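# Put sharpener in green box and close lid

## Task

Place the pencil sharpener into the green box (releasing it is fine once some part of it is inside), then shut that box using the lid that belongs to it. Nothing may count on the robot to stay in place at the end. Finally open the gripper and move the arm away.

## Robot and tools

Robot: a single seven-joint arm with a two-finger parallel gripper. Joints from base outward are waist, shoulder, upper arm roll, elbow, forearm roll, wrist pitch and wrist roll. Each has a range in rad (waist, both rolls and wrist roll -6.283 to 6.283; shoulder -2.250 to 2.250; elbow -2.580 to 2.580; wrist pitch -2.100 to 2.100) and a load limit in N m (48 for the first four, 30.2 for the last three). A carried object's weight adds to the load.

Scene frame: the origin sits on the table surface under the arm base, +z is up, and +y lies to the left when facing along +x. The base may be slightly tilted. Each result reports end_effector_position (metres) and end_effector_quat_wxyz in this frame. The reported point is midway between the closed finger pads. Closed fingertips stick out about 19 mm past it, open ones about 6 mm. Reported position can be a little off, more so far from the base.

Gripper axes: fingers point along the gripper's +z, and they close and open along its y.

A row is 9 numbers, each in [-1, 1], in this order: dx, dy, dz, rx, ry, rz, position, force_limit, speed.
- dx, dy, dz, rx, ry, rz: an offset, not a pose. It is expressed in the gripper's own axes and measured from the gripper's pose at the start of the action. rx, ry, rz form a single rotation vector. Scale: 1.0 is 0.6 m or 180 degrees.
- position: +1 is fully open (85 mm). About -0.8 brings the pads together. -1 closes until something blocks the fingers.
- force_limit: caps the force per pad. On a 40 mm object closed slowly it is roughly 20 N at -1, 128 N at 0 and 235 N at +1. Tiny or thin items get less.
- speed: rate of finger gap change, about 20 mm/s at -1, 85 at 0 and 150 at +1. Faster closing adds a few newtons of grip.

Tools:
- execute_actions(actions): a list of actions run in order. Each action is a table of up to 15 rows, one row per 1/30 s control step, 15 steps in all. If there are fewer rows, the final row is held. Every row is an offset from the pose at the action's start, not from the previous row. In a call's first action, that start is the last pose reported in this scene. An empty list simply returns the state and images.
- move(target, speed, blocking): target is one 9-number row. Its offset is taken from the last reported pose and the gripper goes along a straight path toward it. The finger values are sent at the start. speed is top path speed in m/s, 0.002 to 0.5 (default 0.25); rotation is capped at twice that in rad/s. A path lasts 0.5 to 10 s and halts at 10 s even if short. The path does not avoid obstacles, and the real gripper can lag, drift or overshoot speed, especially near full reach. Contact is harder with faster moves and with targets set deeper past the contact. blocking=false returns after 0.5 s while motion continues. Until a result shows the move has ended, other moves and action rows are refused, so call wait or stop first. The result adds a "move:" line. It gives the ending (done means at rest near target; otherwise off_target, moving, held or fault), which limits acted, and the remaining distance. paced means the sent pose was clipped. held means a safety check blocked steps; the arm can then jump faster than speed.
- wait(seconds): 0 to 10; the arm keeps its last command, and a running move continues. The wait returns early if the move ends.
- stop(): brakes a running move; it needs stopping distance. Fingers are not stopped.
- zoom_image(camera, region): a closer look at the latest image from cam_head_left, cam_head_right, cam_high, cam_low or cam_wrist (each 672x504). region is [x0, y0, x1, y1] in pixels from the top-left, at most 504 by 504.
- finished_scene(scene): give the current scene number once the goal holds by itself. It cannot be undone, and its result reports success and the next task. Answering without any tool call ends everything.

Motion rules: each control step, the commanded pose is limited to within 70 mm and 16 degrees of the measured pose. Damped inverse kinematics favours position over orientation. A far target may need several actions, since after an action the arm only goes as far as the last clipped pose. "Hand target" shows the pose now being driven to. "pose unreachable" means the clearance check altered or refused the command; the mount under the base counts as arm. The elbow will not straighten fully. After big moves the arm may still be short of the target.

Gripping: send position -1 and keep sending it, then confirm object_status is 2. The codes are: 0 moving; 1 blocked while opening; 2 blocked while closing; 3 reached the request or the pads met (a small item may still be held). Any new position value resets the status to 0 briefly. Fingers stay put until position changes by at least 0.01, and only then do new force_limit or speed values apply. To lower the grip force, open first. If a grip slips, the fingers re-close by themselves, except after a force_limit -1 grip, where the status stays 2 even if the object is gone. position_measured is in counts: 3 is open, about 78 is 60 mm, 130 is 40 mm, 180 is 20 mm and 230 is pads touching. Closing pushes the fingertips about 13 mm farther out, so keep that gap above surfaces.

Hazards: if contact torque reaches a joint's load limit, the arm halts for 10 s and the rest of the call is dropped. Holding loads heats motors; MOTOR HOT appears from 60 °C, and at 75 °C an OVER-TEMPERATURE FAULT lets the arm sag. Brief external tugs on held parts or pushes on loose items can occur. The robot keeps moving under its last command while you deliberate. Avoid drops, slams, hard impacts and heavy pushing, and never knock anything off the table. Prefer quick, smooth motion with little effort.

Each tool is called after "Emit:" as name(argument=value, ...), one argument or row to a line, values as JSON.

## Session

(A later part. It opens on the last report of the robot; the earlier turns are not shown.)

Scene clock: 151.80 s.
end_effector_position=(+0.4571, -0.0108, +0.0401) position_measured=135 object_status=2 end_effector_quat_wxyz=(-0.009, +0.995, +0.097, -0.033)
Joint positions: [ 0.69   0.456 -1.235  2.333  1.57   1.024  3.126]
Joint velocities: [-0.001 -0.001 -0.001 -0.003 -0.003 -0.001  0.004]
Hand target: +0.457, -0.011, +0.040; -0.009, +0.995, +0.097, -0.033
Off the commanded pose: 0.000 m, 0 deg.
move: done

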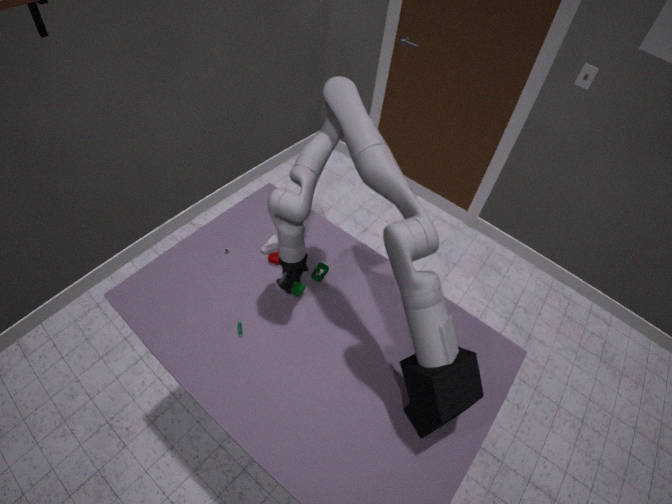

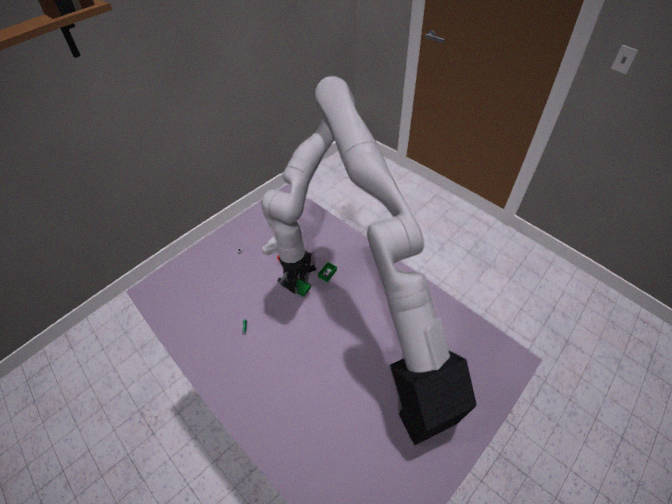

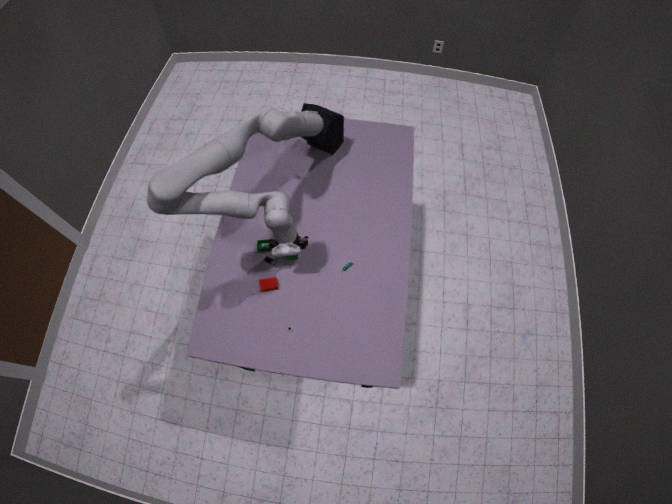

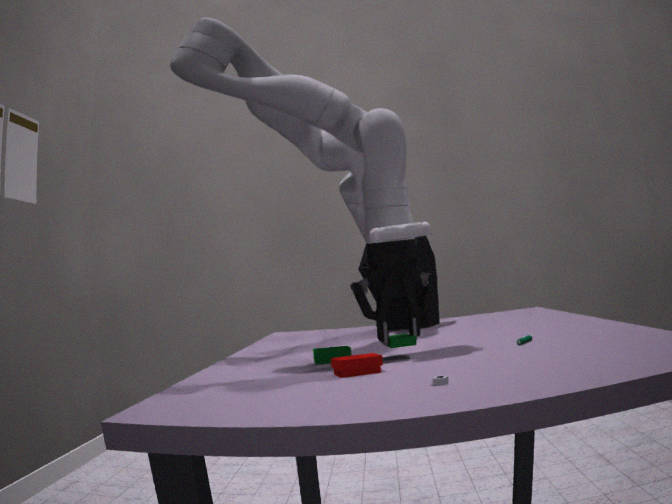

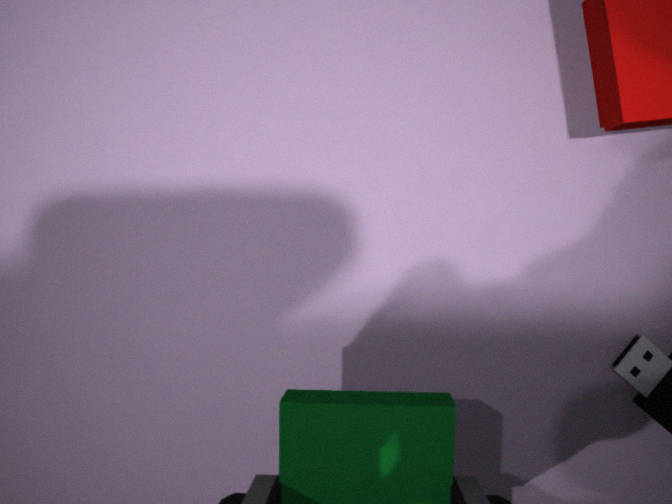

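Emit:
move(
  target=[0,0,0.033,0,0,0,-1,-0.6,0],
  speed=0.02,
)

Emit:
execute_actions(
  actions=[
    [[0,0,0,0,0,0,0.3,-0.6,-0.3]],
    [[0,0,0,0,0,0,0.3,-0.6,-0.3]],
  ],
)

Emit:
move(
  target=[0,0,0,-0.0078,0.0204,0,0.3,-0.6,0],
  speed=0.02,
)

Emit:
execute_actions(
  actions=[
    [[0,0,0,0,0,0,-1,-0.6,0]],
    [[0,0,0,0,0,0,-1,-0.6,0]],
    [[0,0,0,0,0,0,-1,-0.6,0]],
  ],
)

Emit:
move(
  target=[0,0,-0.06,0,0,0,-1,-0.6,0],
  speed=0.05,
)

Scene clock: 161.73 s.
end_effector_position=(+0.4559, -0.0107, +0.0205) position_measured=135 object_status=2 end_effector_quat_wxyz=(-0.009, +0.995, +0.098, -0.033)
Joint positions: [ 0.667  0.519 -1.193  2.326  1.642  1.047  3.097]
Joint velocities: [-0.003  0.005  0.002 -0.     0.003  0.001 -0.001]
Hand target: +0.456, -0.011, +0.020; -0.009, +0.995, +0.098, -0.033
Off the commanded pose: 0.000 m, 0 deg.
move: done

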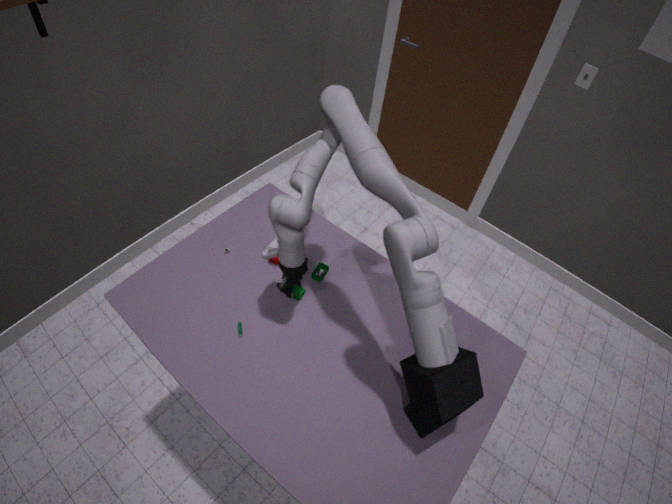

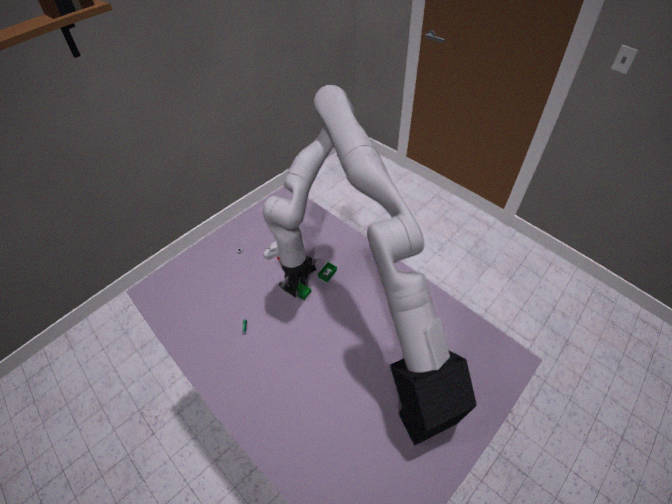

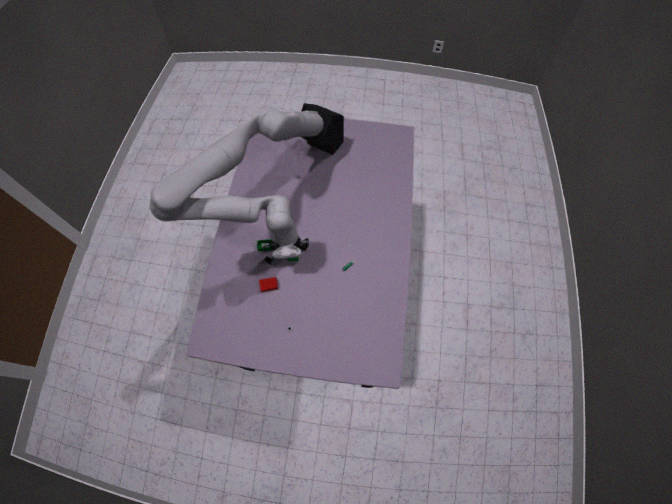

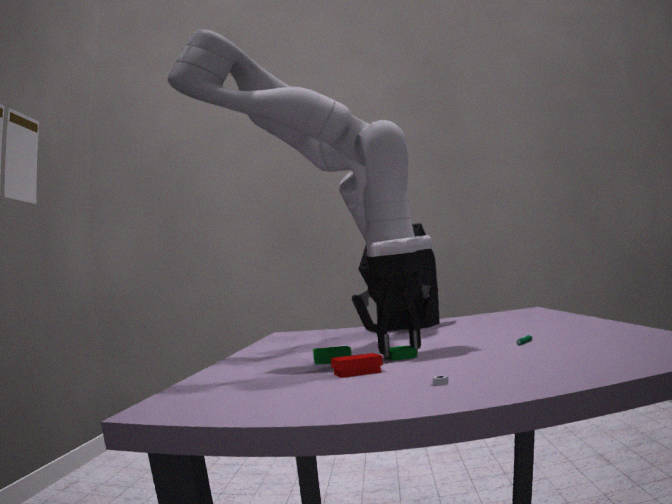

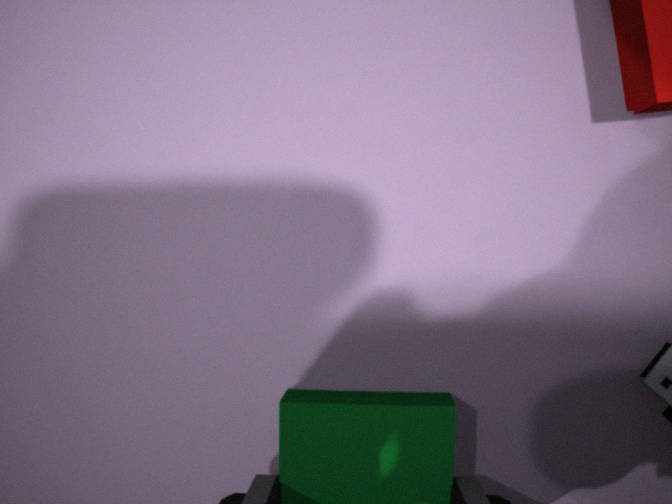

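Scene clock: 162.73 s.
end_effector_position=(+0.4559, -0.0107, +0.0205) position_measured=91 object_status=3 end_effector_quat_wxyz=(-0.009, +0.995, +0.098, -0.033)
Joint positions: [ 0.667  0.519 -1.192  2.326  1.642  1.047  3.097]
Joint velocities: [ 0.    -0.001 -0.    -0.     0.    -0.     0.001]
Hand target: +0.456, -0.011, +0.020; -0.009, +0.995, +0.098, -0.033
Off the commanded pose: 0.000 m, 0 deg.

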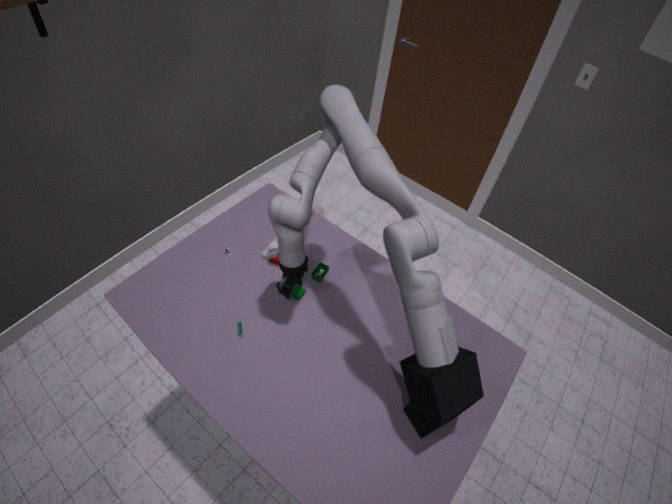

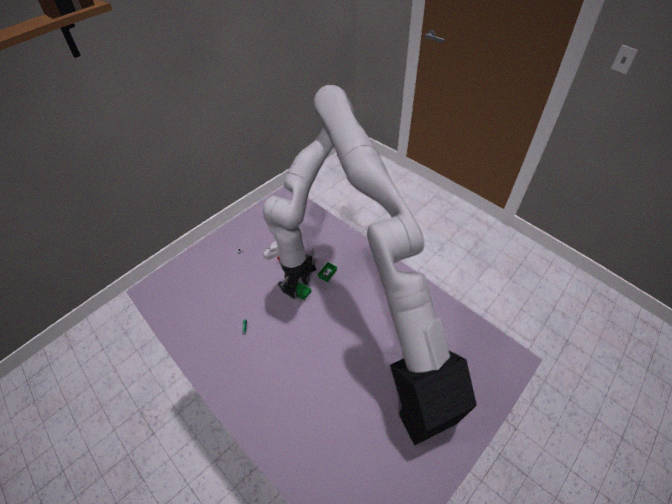

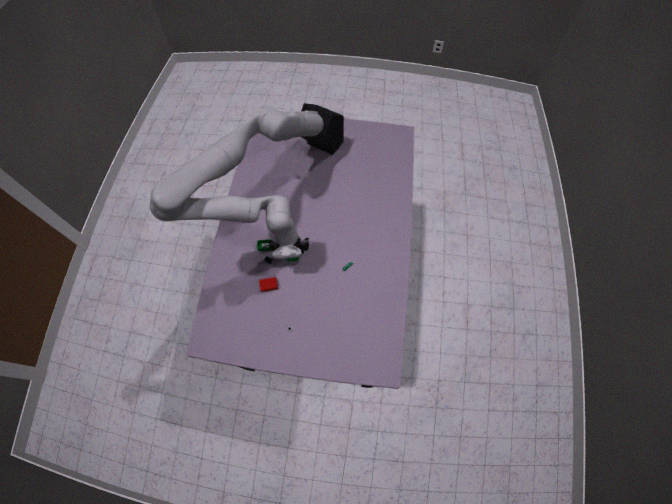

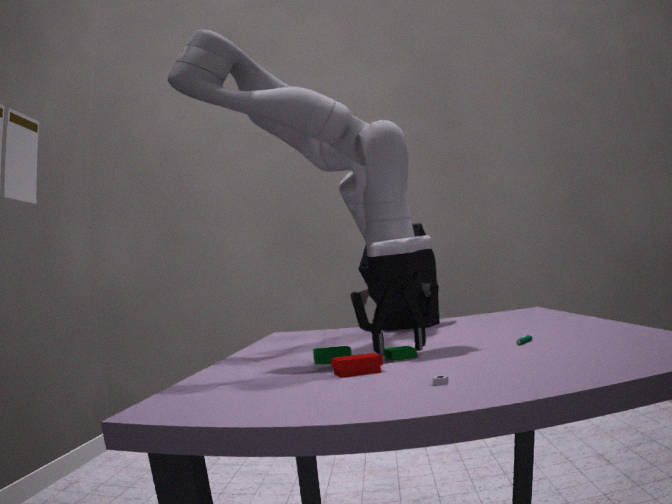

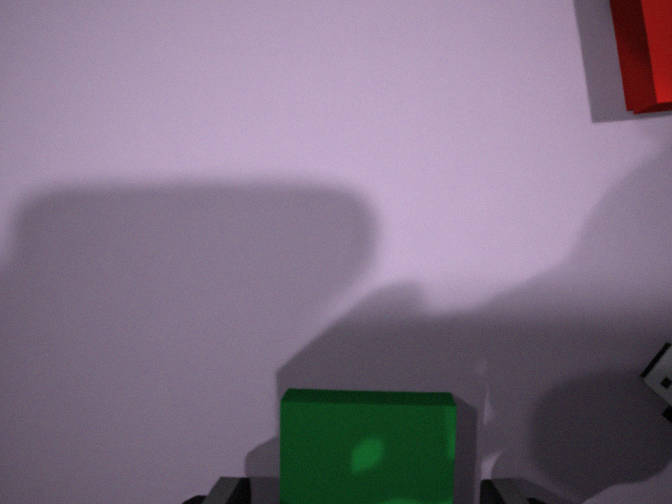

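Scene clock: 164.67 s.
end_effector_position=(+0.4559, -0.0110, +0.0204) position_measured=91 object_status=3 end_effector_quat_wxyz=(+0.000, +0.995, +0.098, +0.000)
Joint positions: [ 0.624  0.54  -1.176  2.388  1.75   1.113  2.968]
Joint velocities: [-0.002  0.003  0.     0.003  0.003  0.003 -0.003]
Hand target: +0.456, -0.011, +0.020; +0.000, +0.995, +0.098, +0.000
Off the commanded pose: 0.000 m, 0 deg.
move: done

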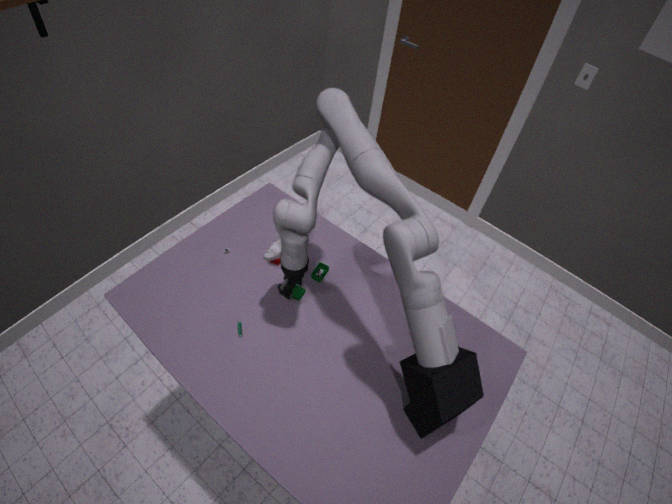

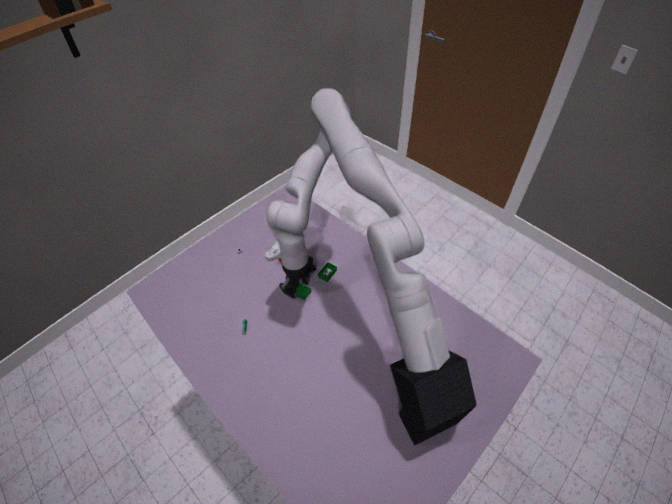

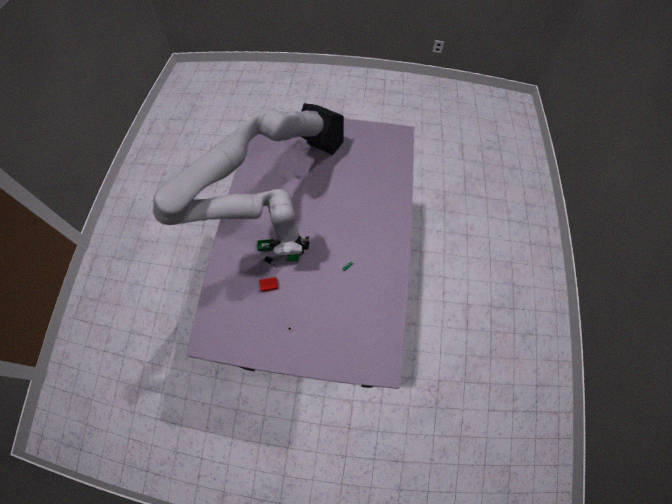

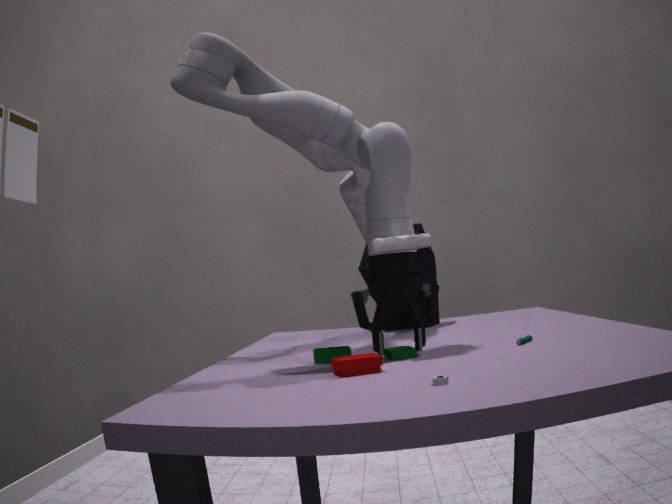

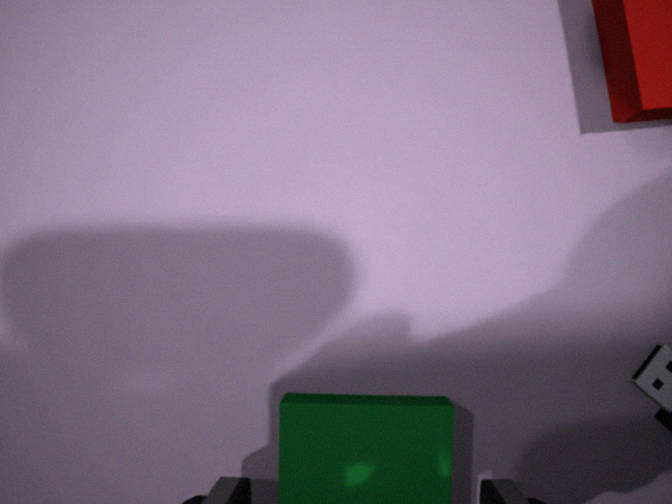

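Scene clock: 166.17 s.
end_effector_position=(+0.4560, -0.0108, +0.0207) position_measured=135 object_status=2 end_effector_quat_wxyz=(+0.000, +0.995, +0.098, +0.000)
Joint positions: [ 0.624  0.539 -1.177  2.388  1.75   1.113  2.968]
Joint velocities: [-0.    -0.002 -0.001 -0.001 -0.001  0.001  0.002]
Hand target: +0.456, -0.011, +0.021; +0.000, +0.995, +0.098, +0.000
Off the commanded pose: 0.000 m, 0 deg.

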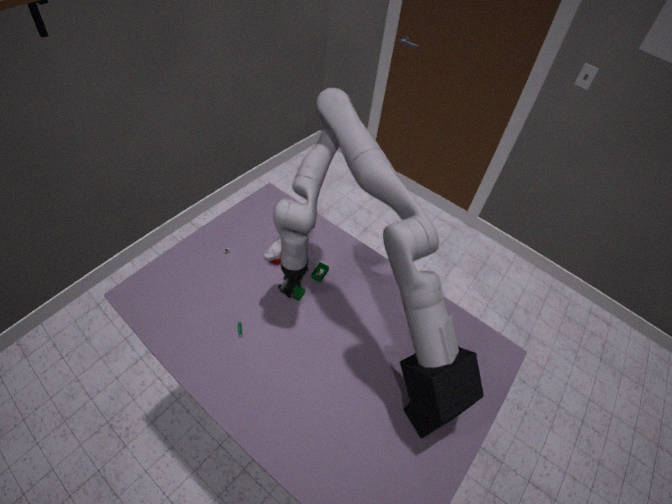

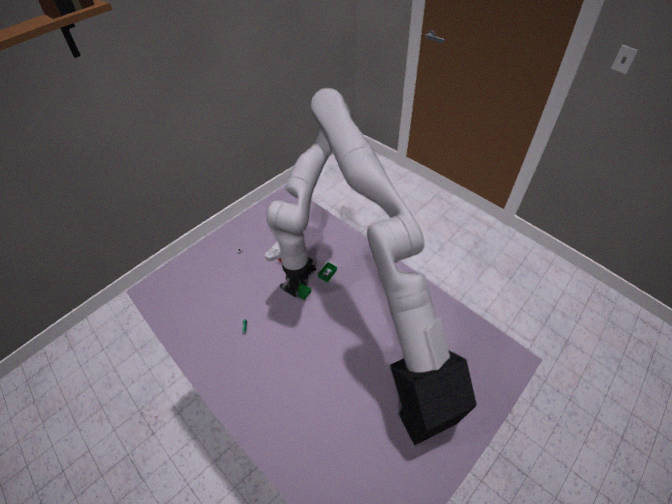

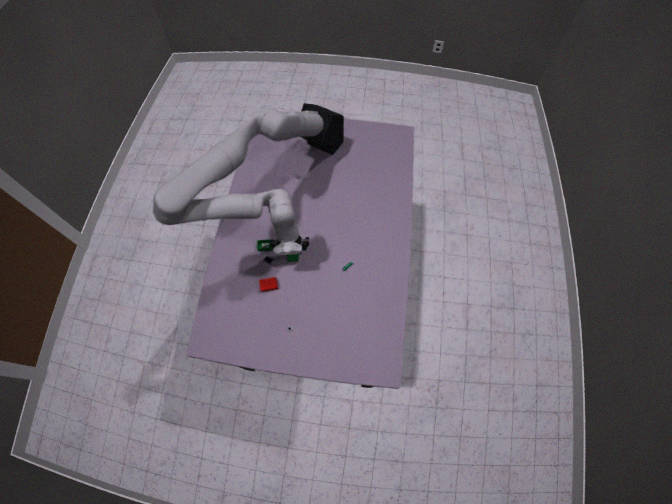

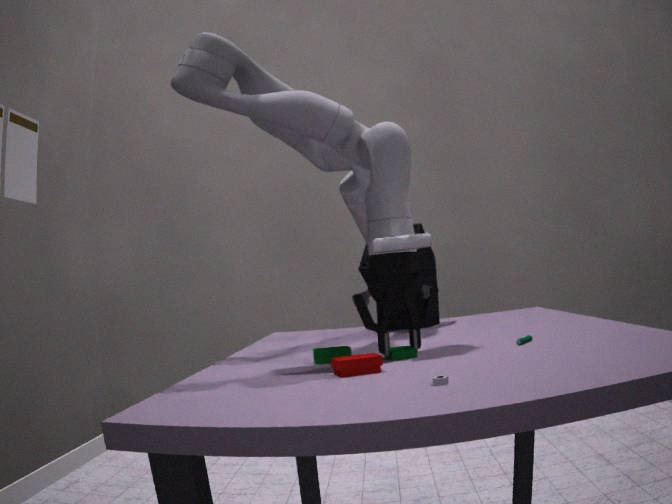

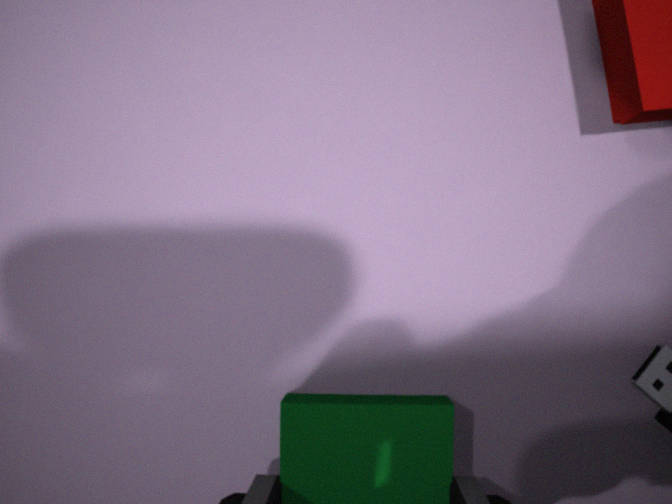

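Scene clock: 167.20 s.
end_effector_position=(+0.4557, -0.0105, +0.0565) position_measured=135 object_status=2 end_effector_quat_wxyz=(-0.000, +0.995, +0.098, +0.000)
Joint positions: [ 0.657  0.418 -1.256  2.405  1.621  1.061  3.006]
Joint velocities: [ 0.006 -0.008 -0.002 -0.001 -0.003 -0.     0.003]
Hand target: +0.456, -0.011, +0.057; -0.000, +0.995, +0.098, +0.001
Off the commanded pose: 0.000 m, 0 deg.
move: done

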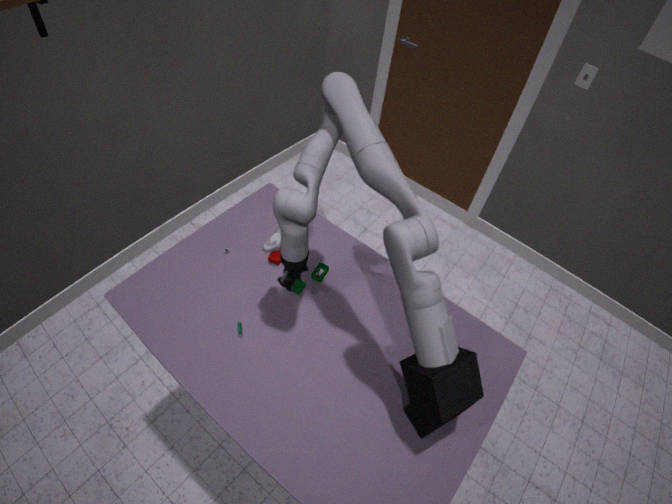

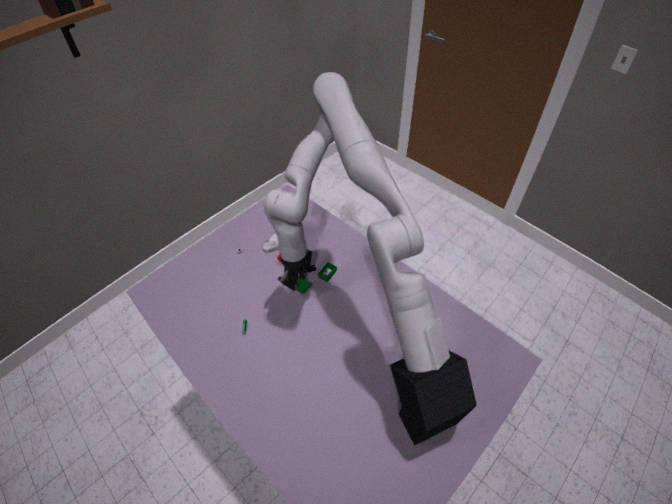

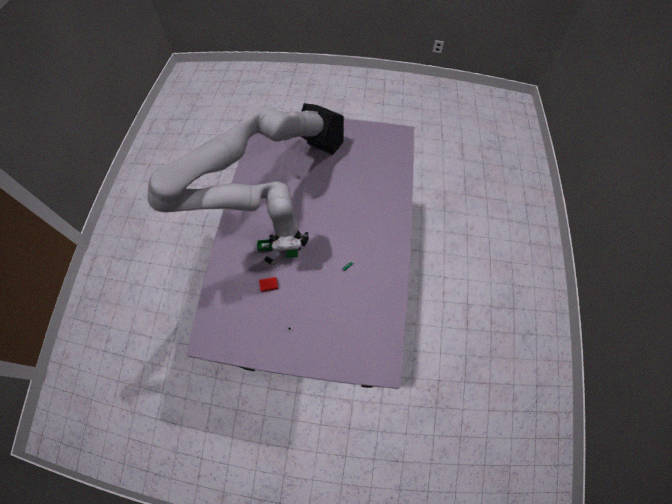

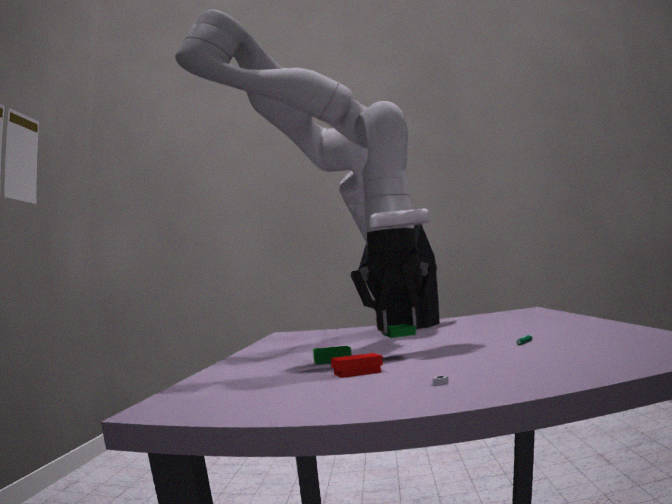

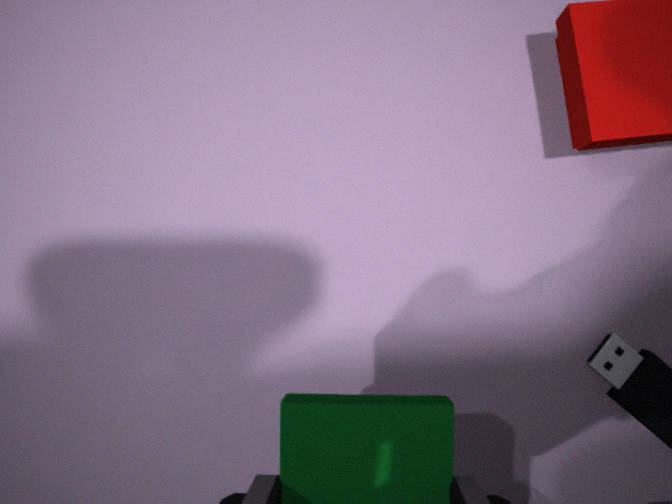

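Emit:
move(
  target=[-0.043,0.172,0.005,0,0,0.5,-1,-0.6,0],
  speed=0.08,
)

Scene clock: 184.10 s.
end_effector_position=(+0.4510, -0.1163, +0.0535) position_measured=135 object_status=2 end_effector_quat_wxyz=(-0.002, +0.772, -0.635, -0.000)
Joint positions: [ 1.402  0.311 -1.529  2.44   1.745  0.714  1.693]
Joint velocities: [ 0.006 -0.    -0.    -0.     0.001 -0.001 -0.005]
Hand target: +0.451, -0.117, +0.053; -0.001, +0.772, -0.635, -0.000
Off the commanded pose: 0.001 m, 0 deg.
move: done

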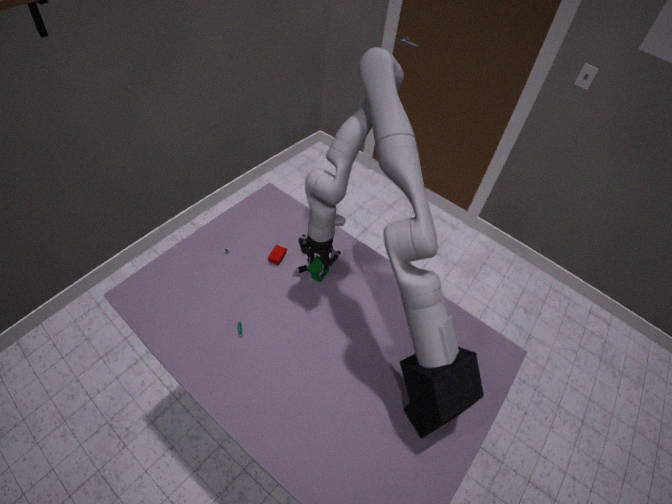

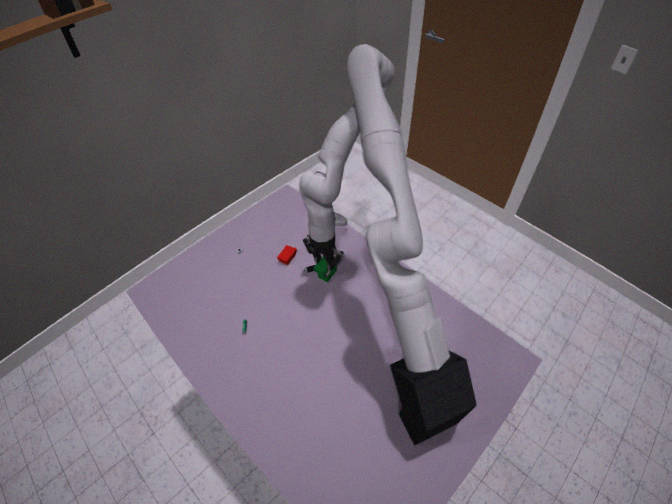

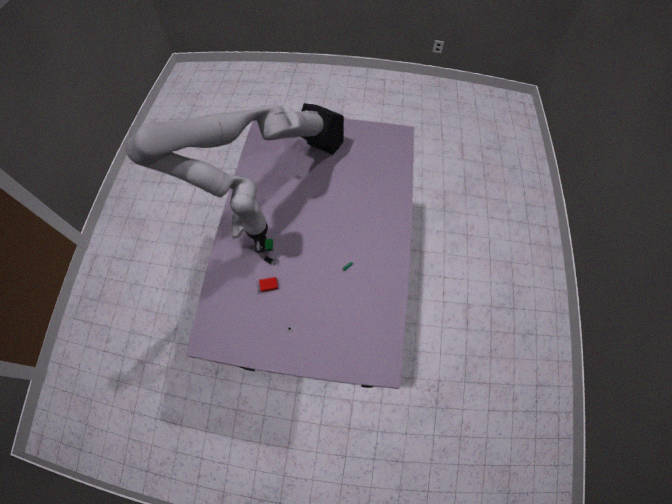

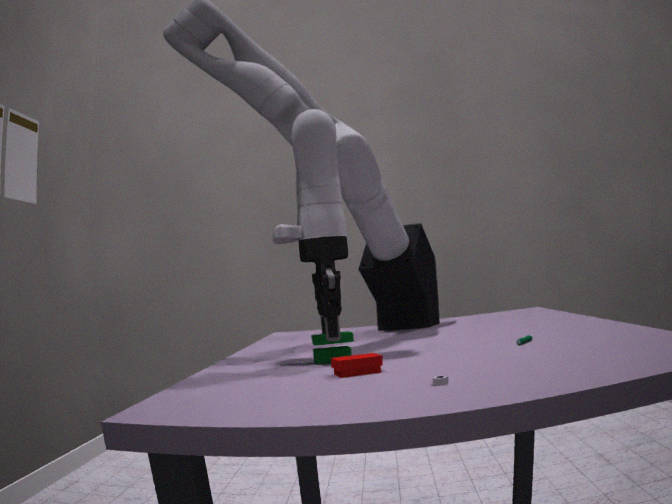

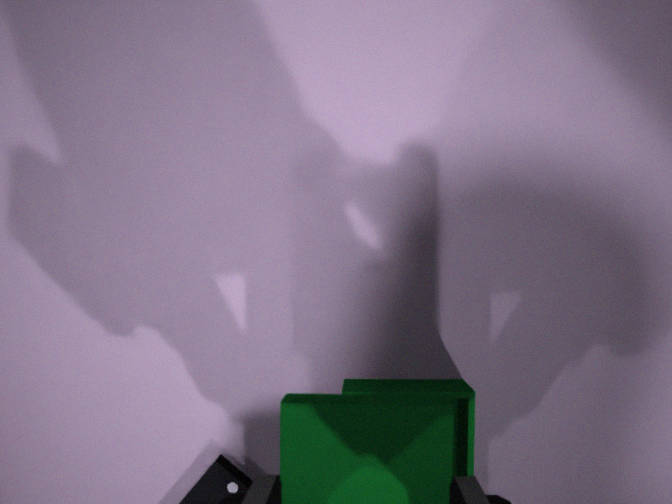

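Emit:
move(
  target=[0,0.018,0.02,0,0,0,-1,-0.6,0],
  speed=0.015,
)

Emit:
zoom_image(
  camera="cam_low",
  region=[280,300,400,390],
)

Scene clock: 190.77 s.
end_effector_position=(+0.4417, -0.1179, +0.0429) position_measured=135 object_status=2 end_effector_quat_wxyz=(-0.002, +0.774, -0.633, +0.002)
Joint positions: [ 1.334  0.376 -1.479  2.469  1.824  0.787  1.633]
Joint velocities: [-0.005  0.005 -0.001  0.002  0.003  0.009 -0.001]
Hand target: +0.440, -0.118, +0.041; -0.001, +0.773, -0.635, -0.000
Off the commanded pose: 0.002 m, 0 deg.
move: done

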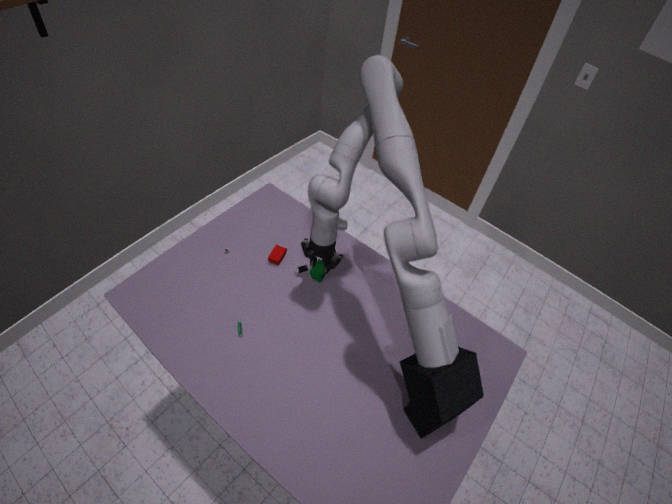

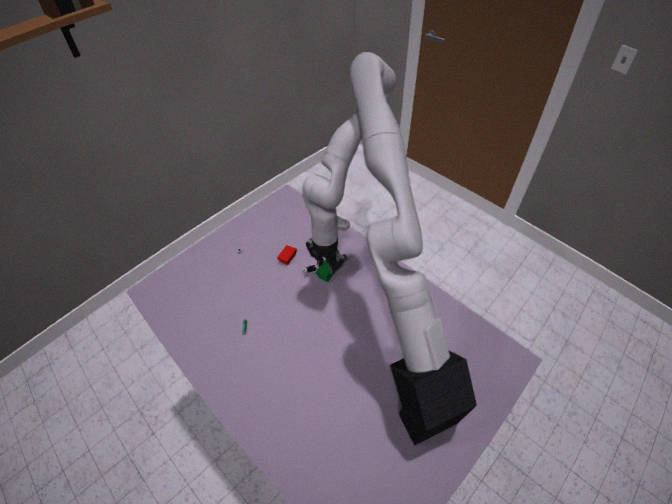

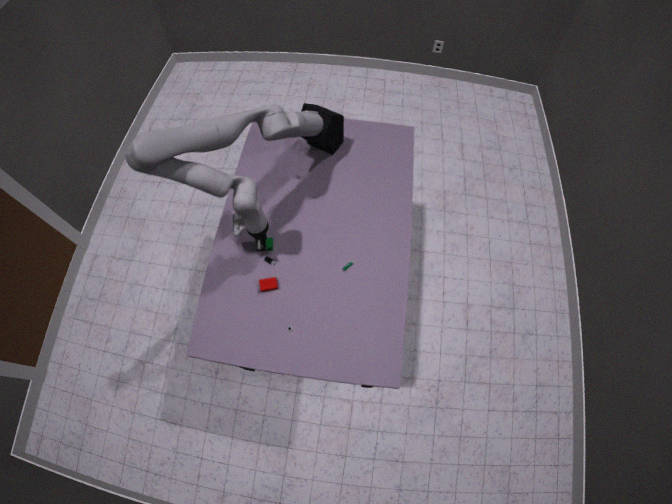

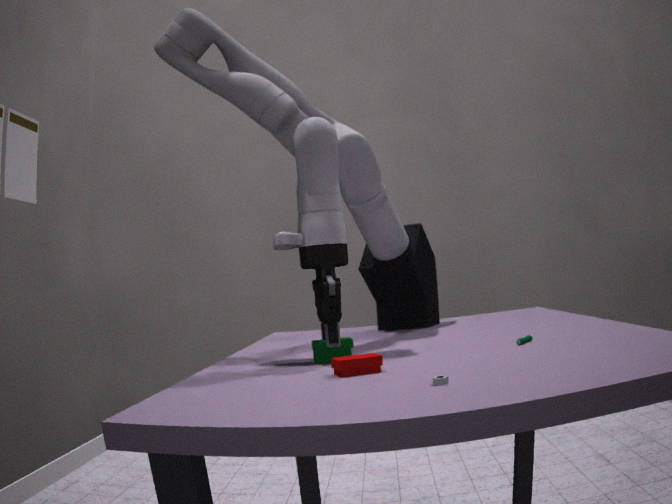

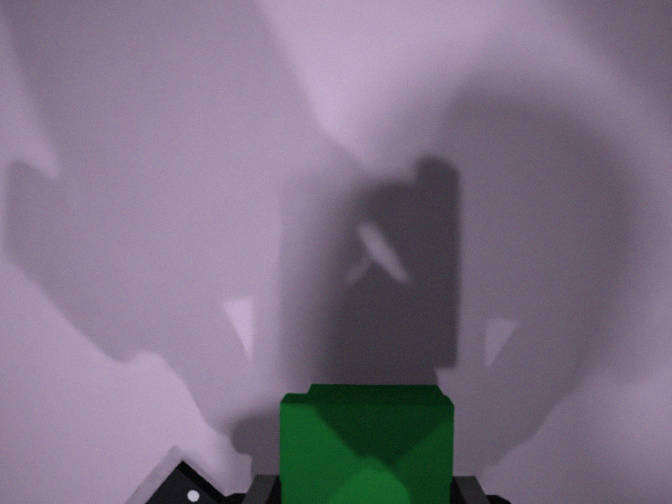

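Region (280, 300, 400, 390) of cam_low's 672x504 image, scaled by 4.200, with more detail than that image has; it fills the top 378 rows of this view, and the rest is white.

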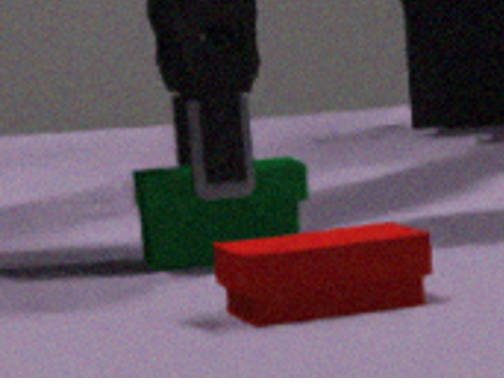

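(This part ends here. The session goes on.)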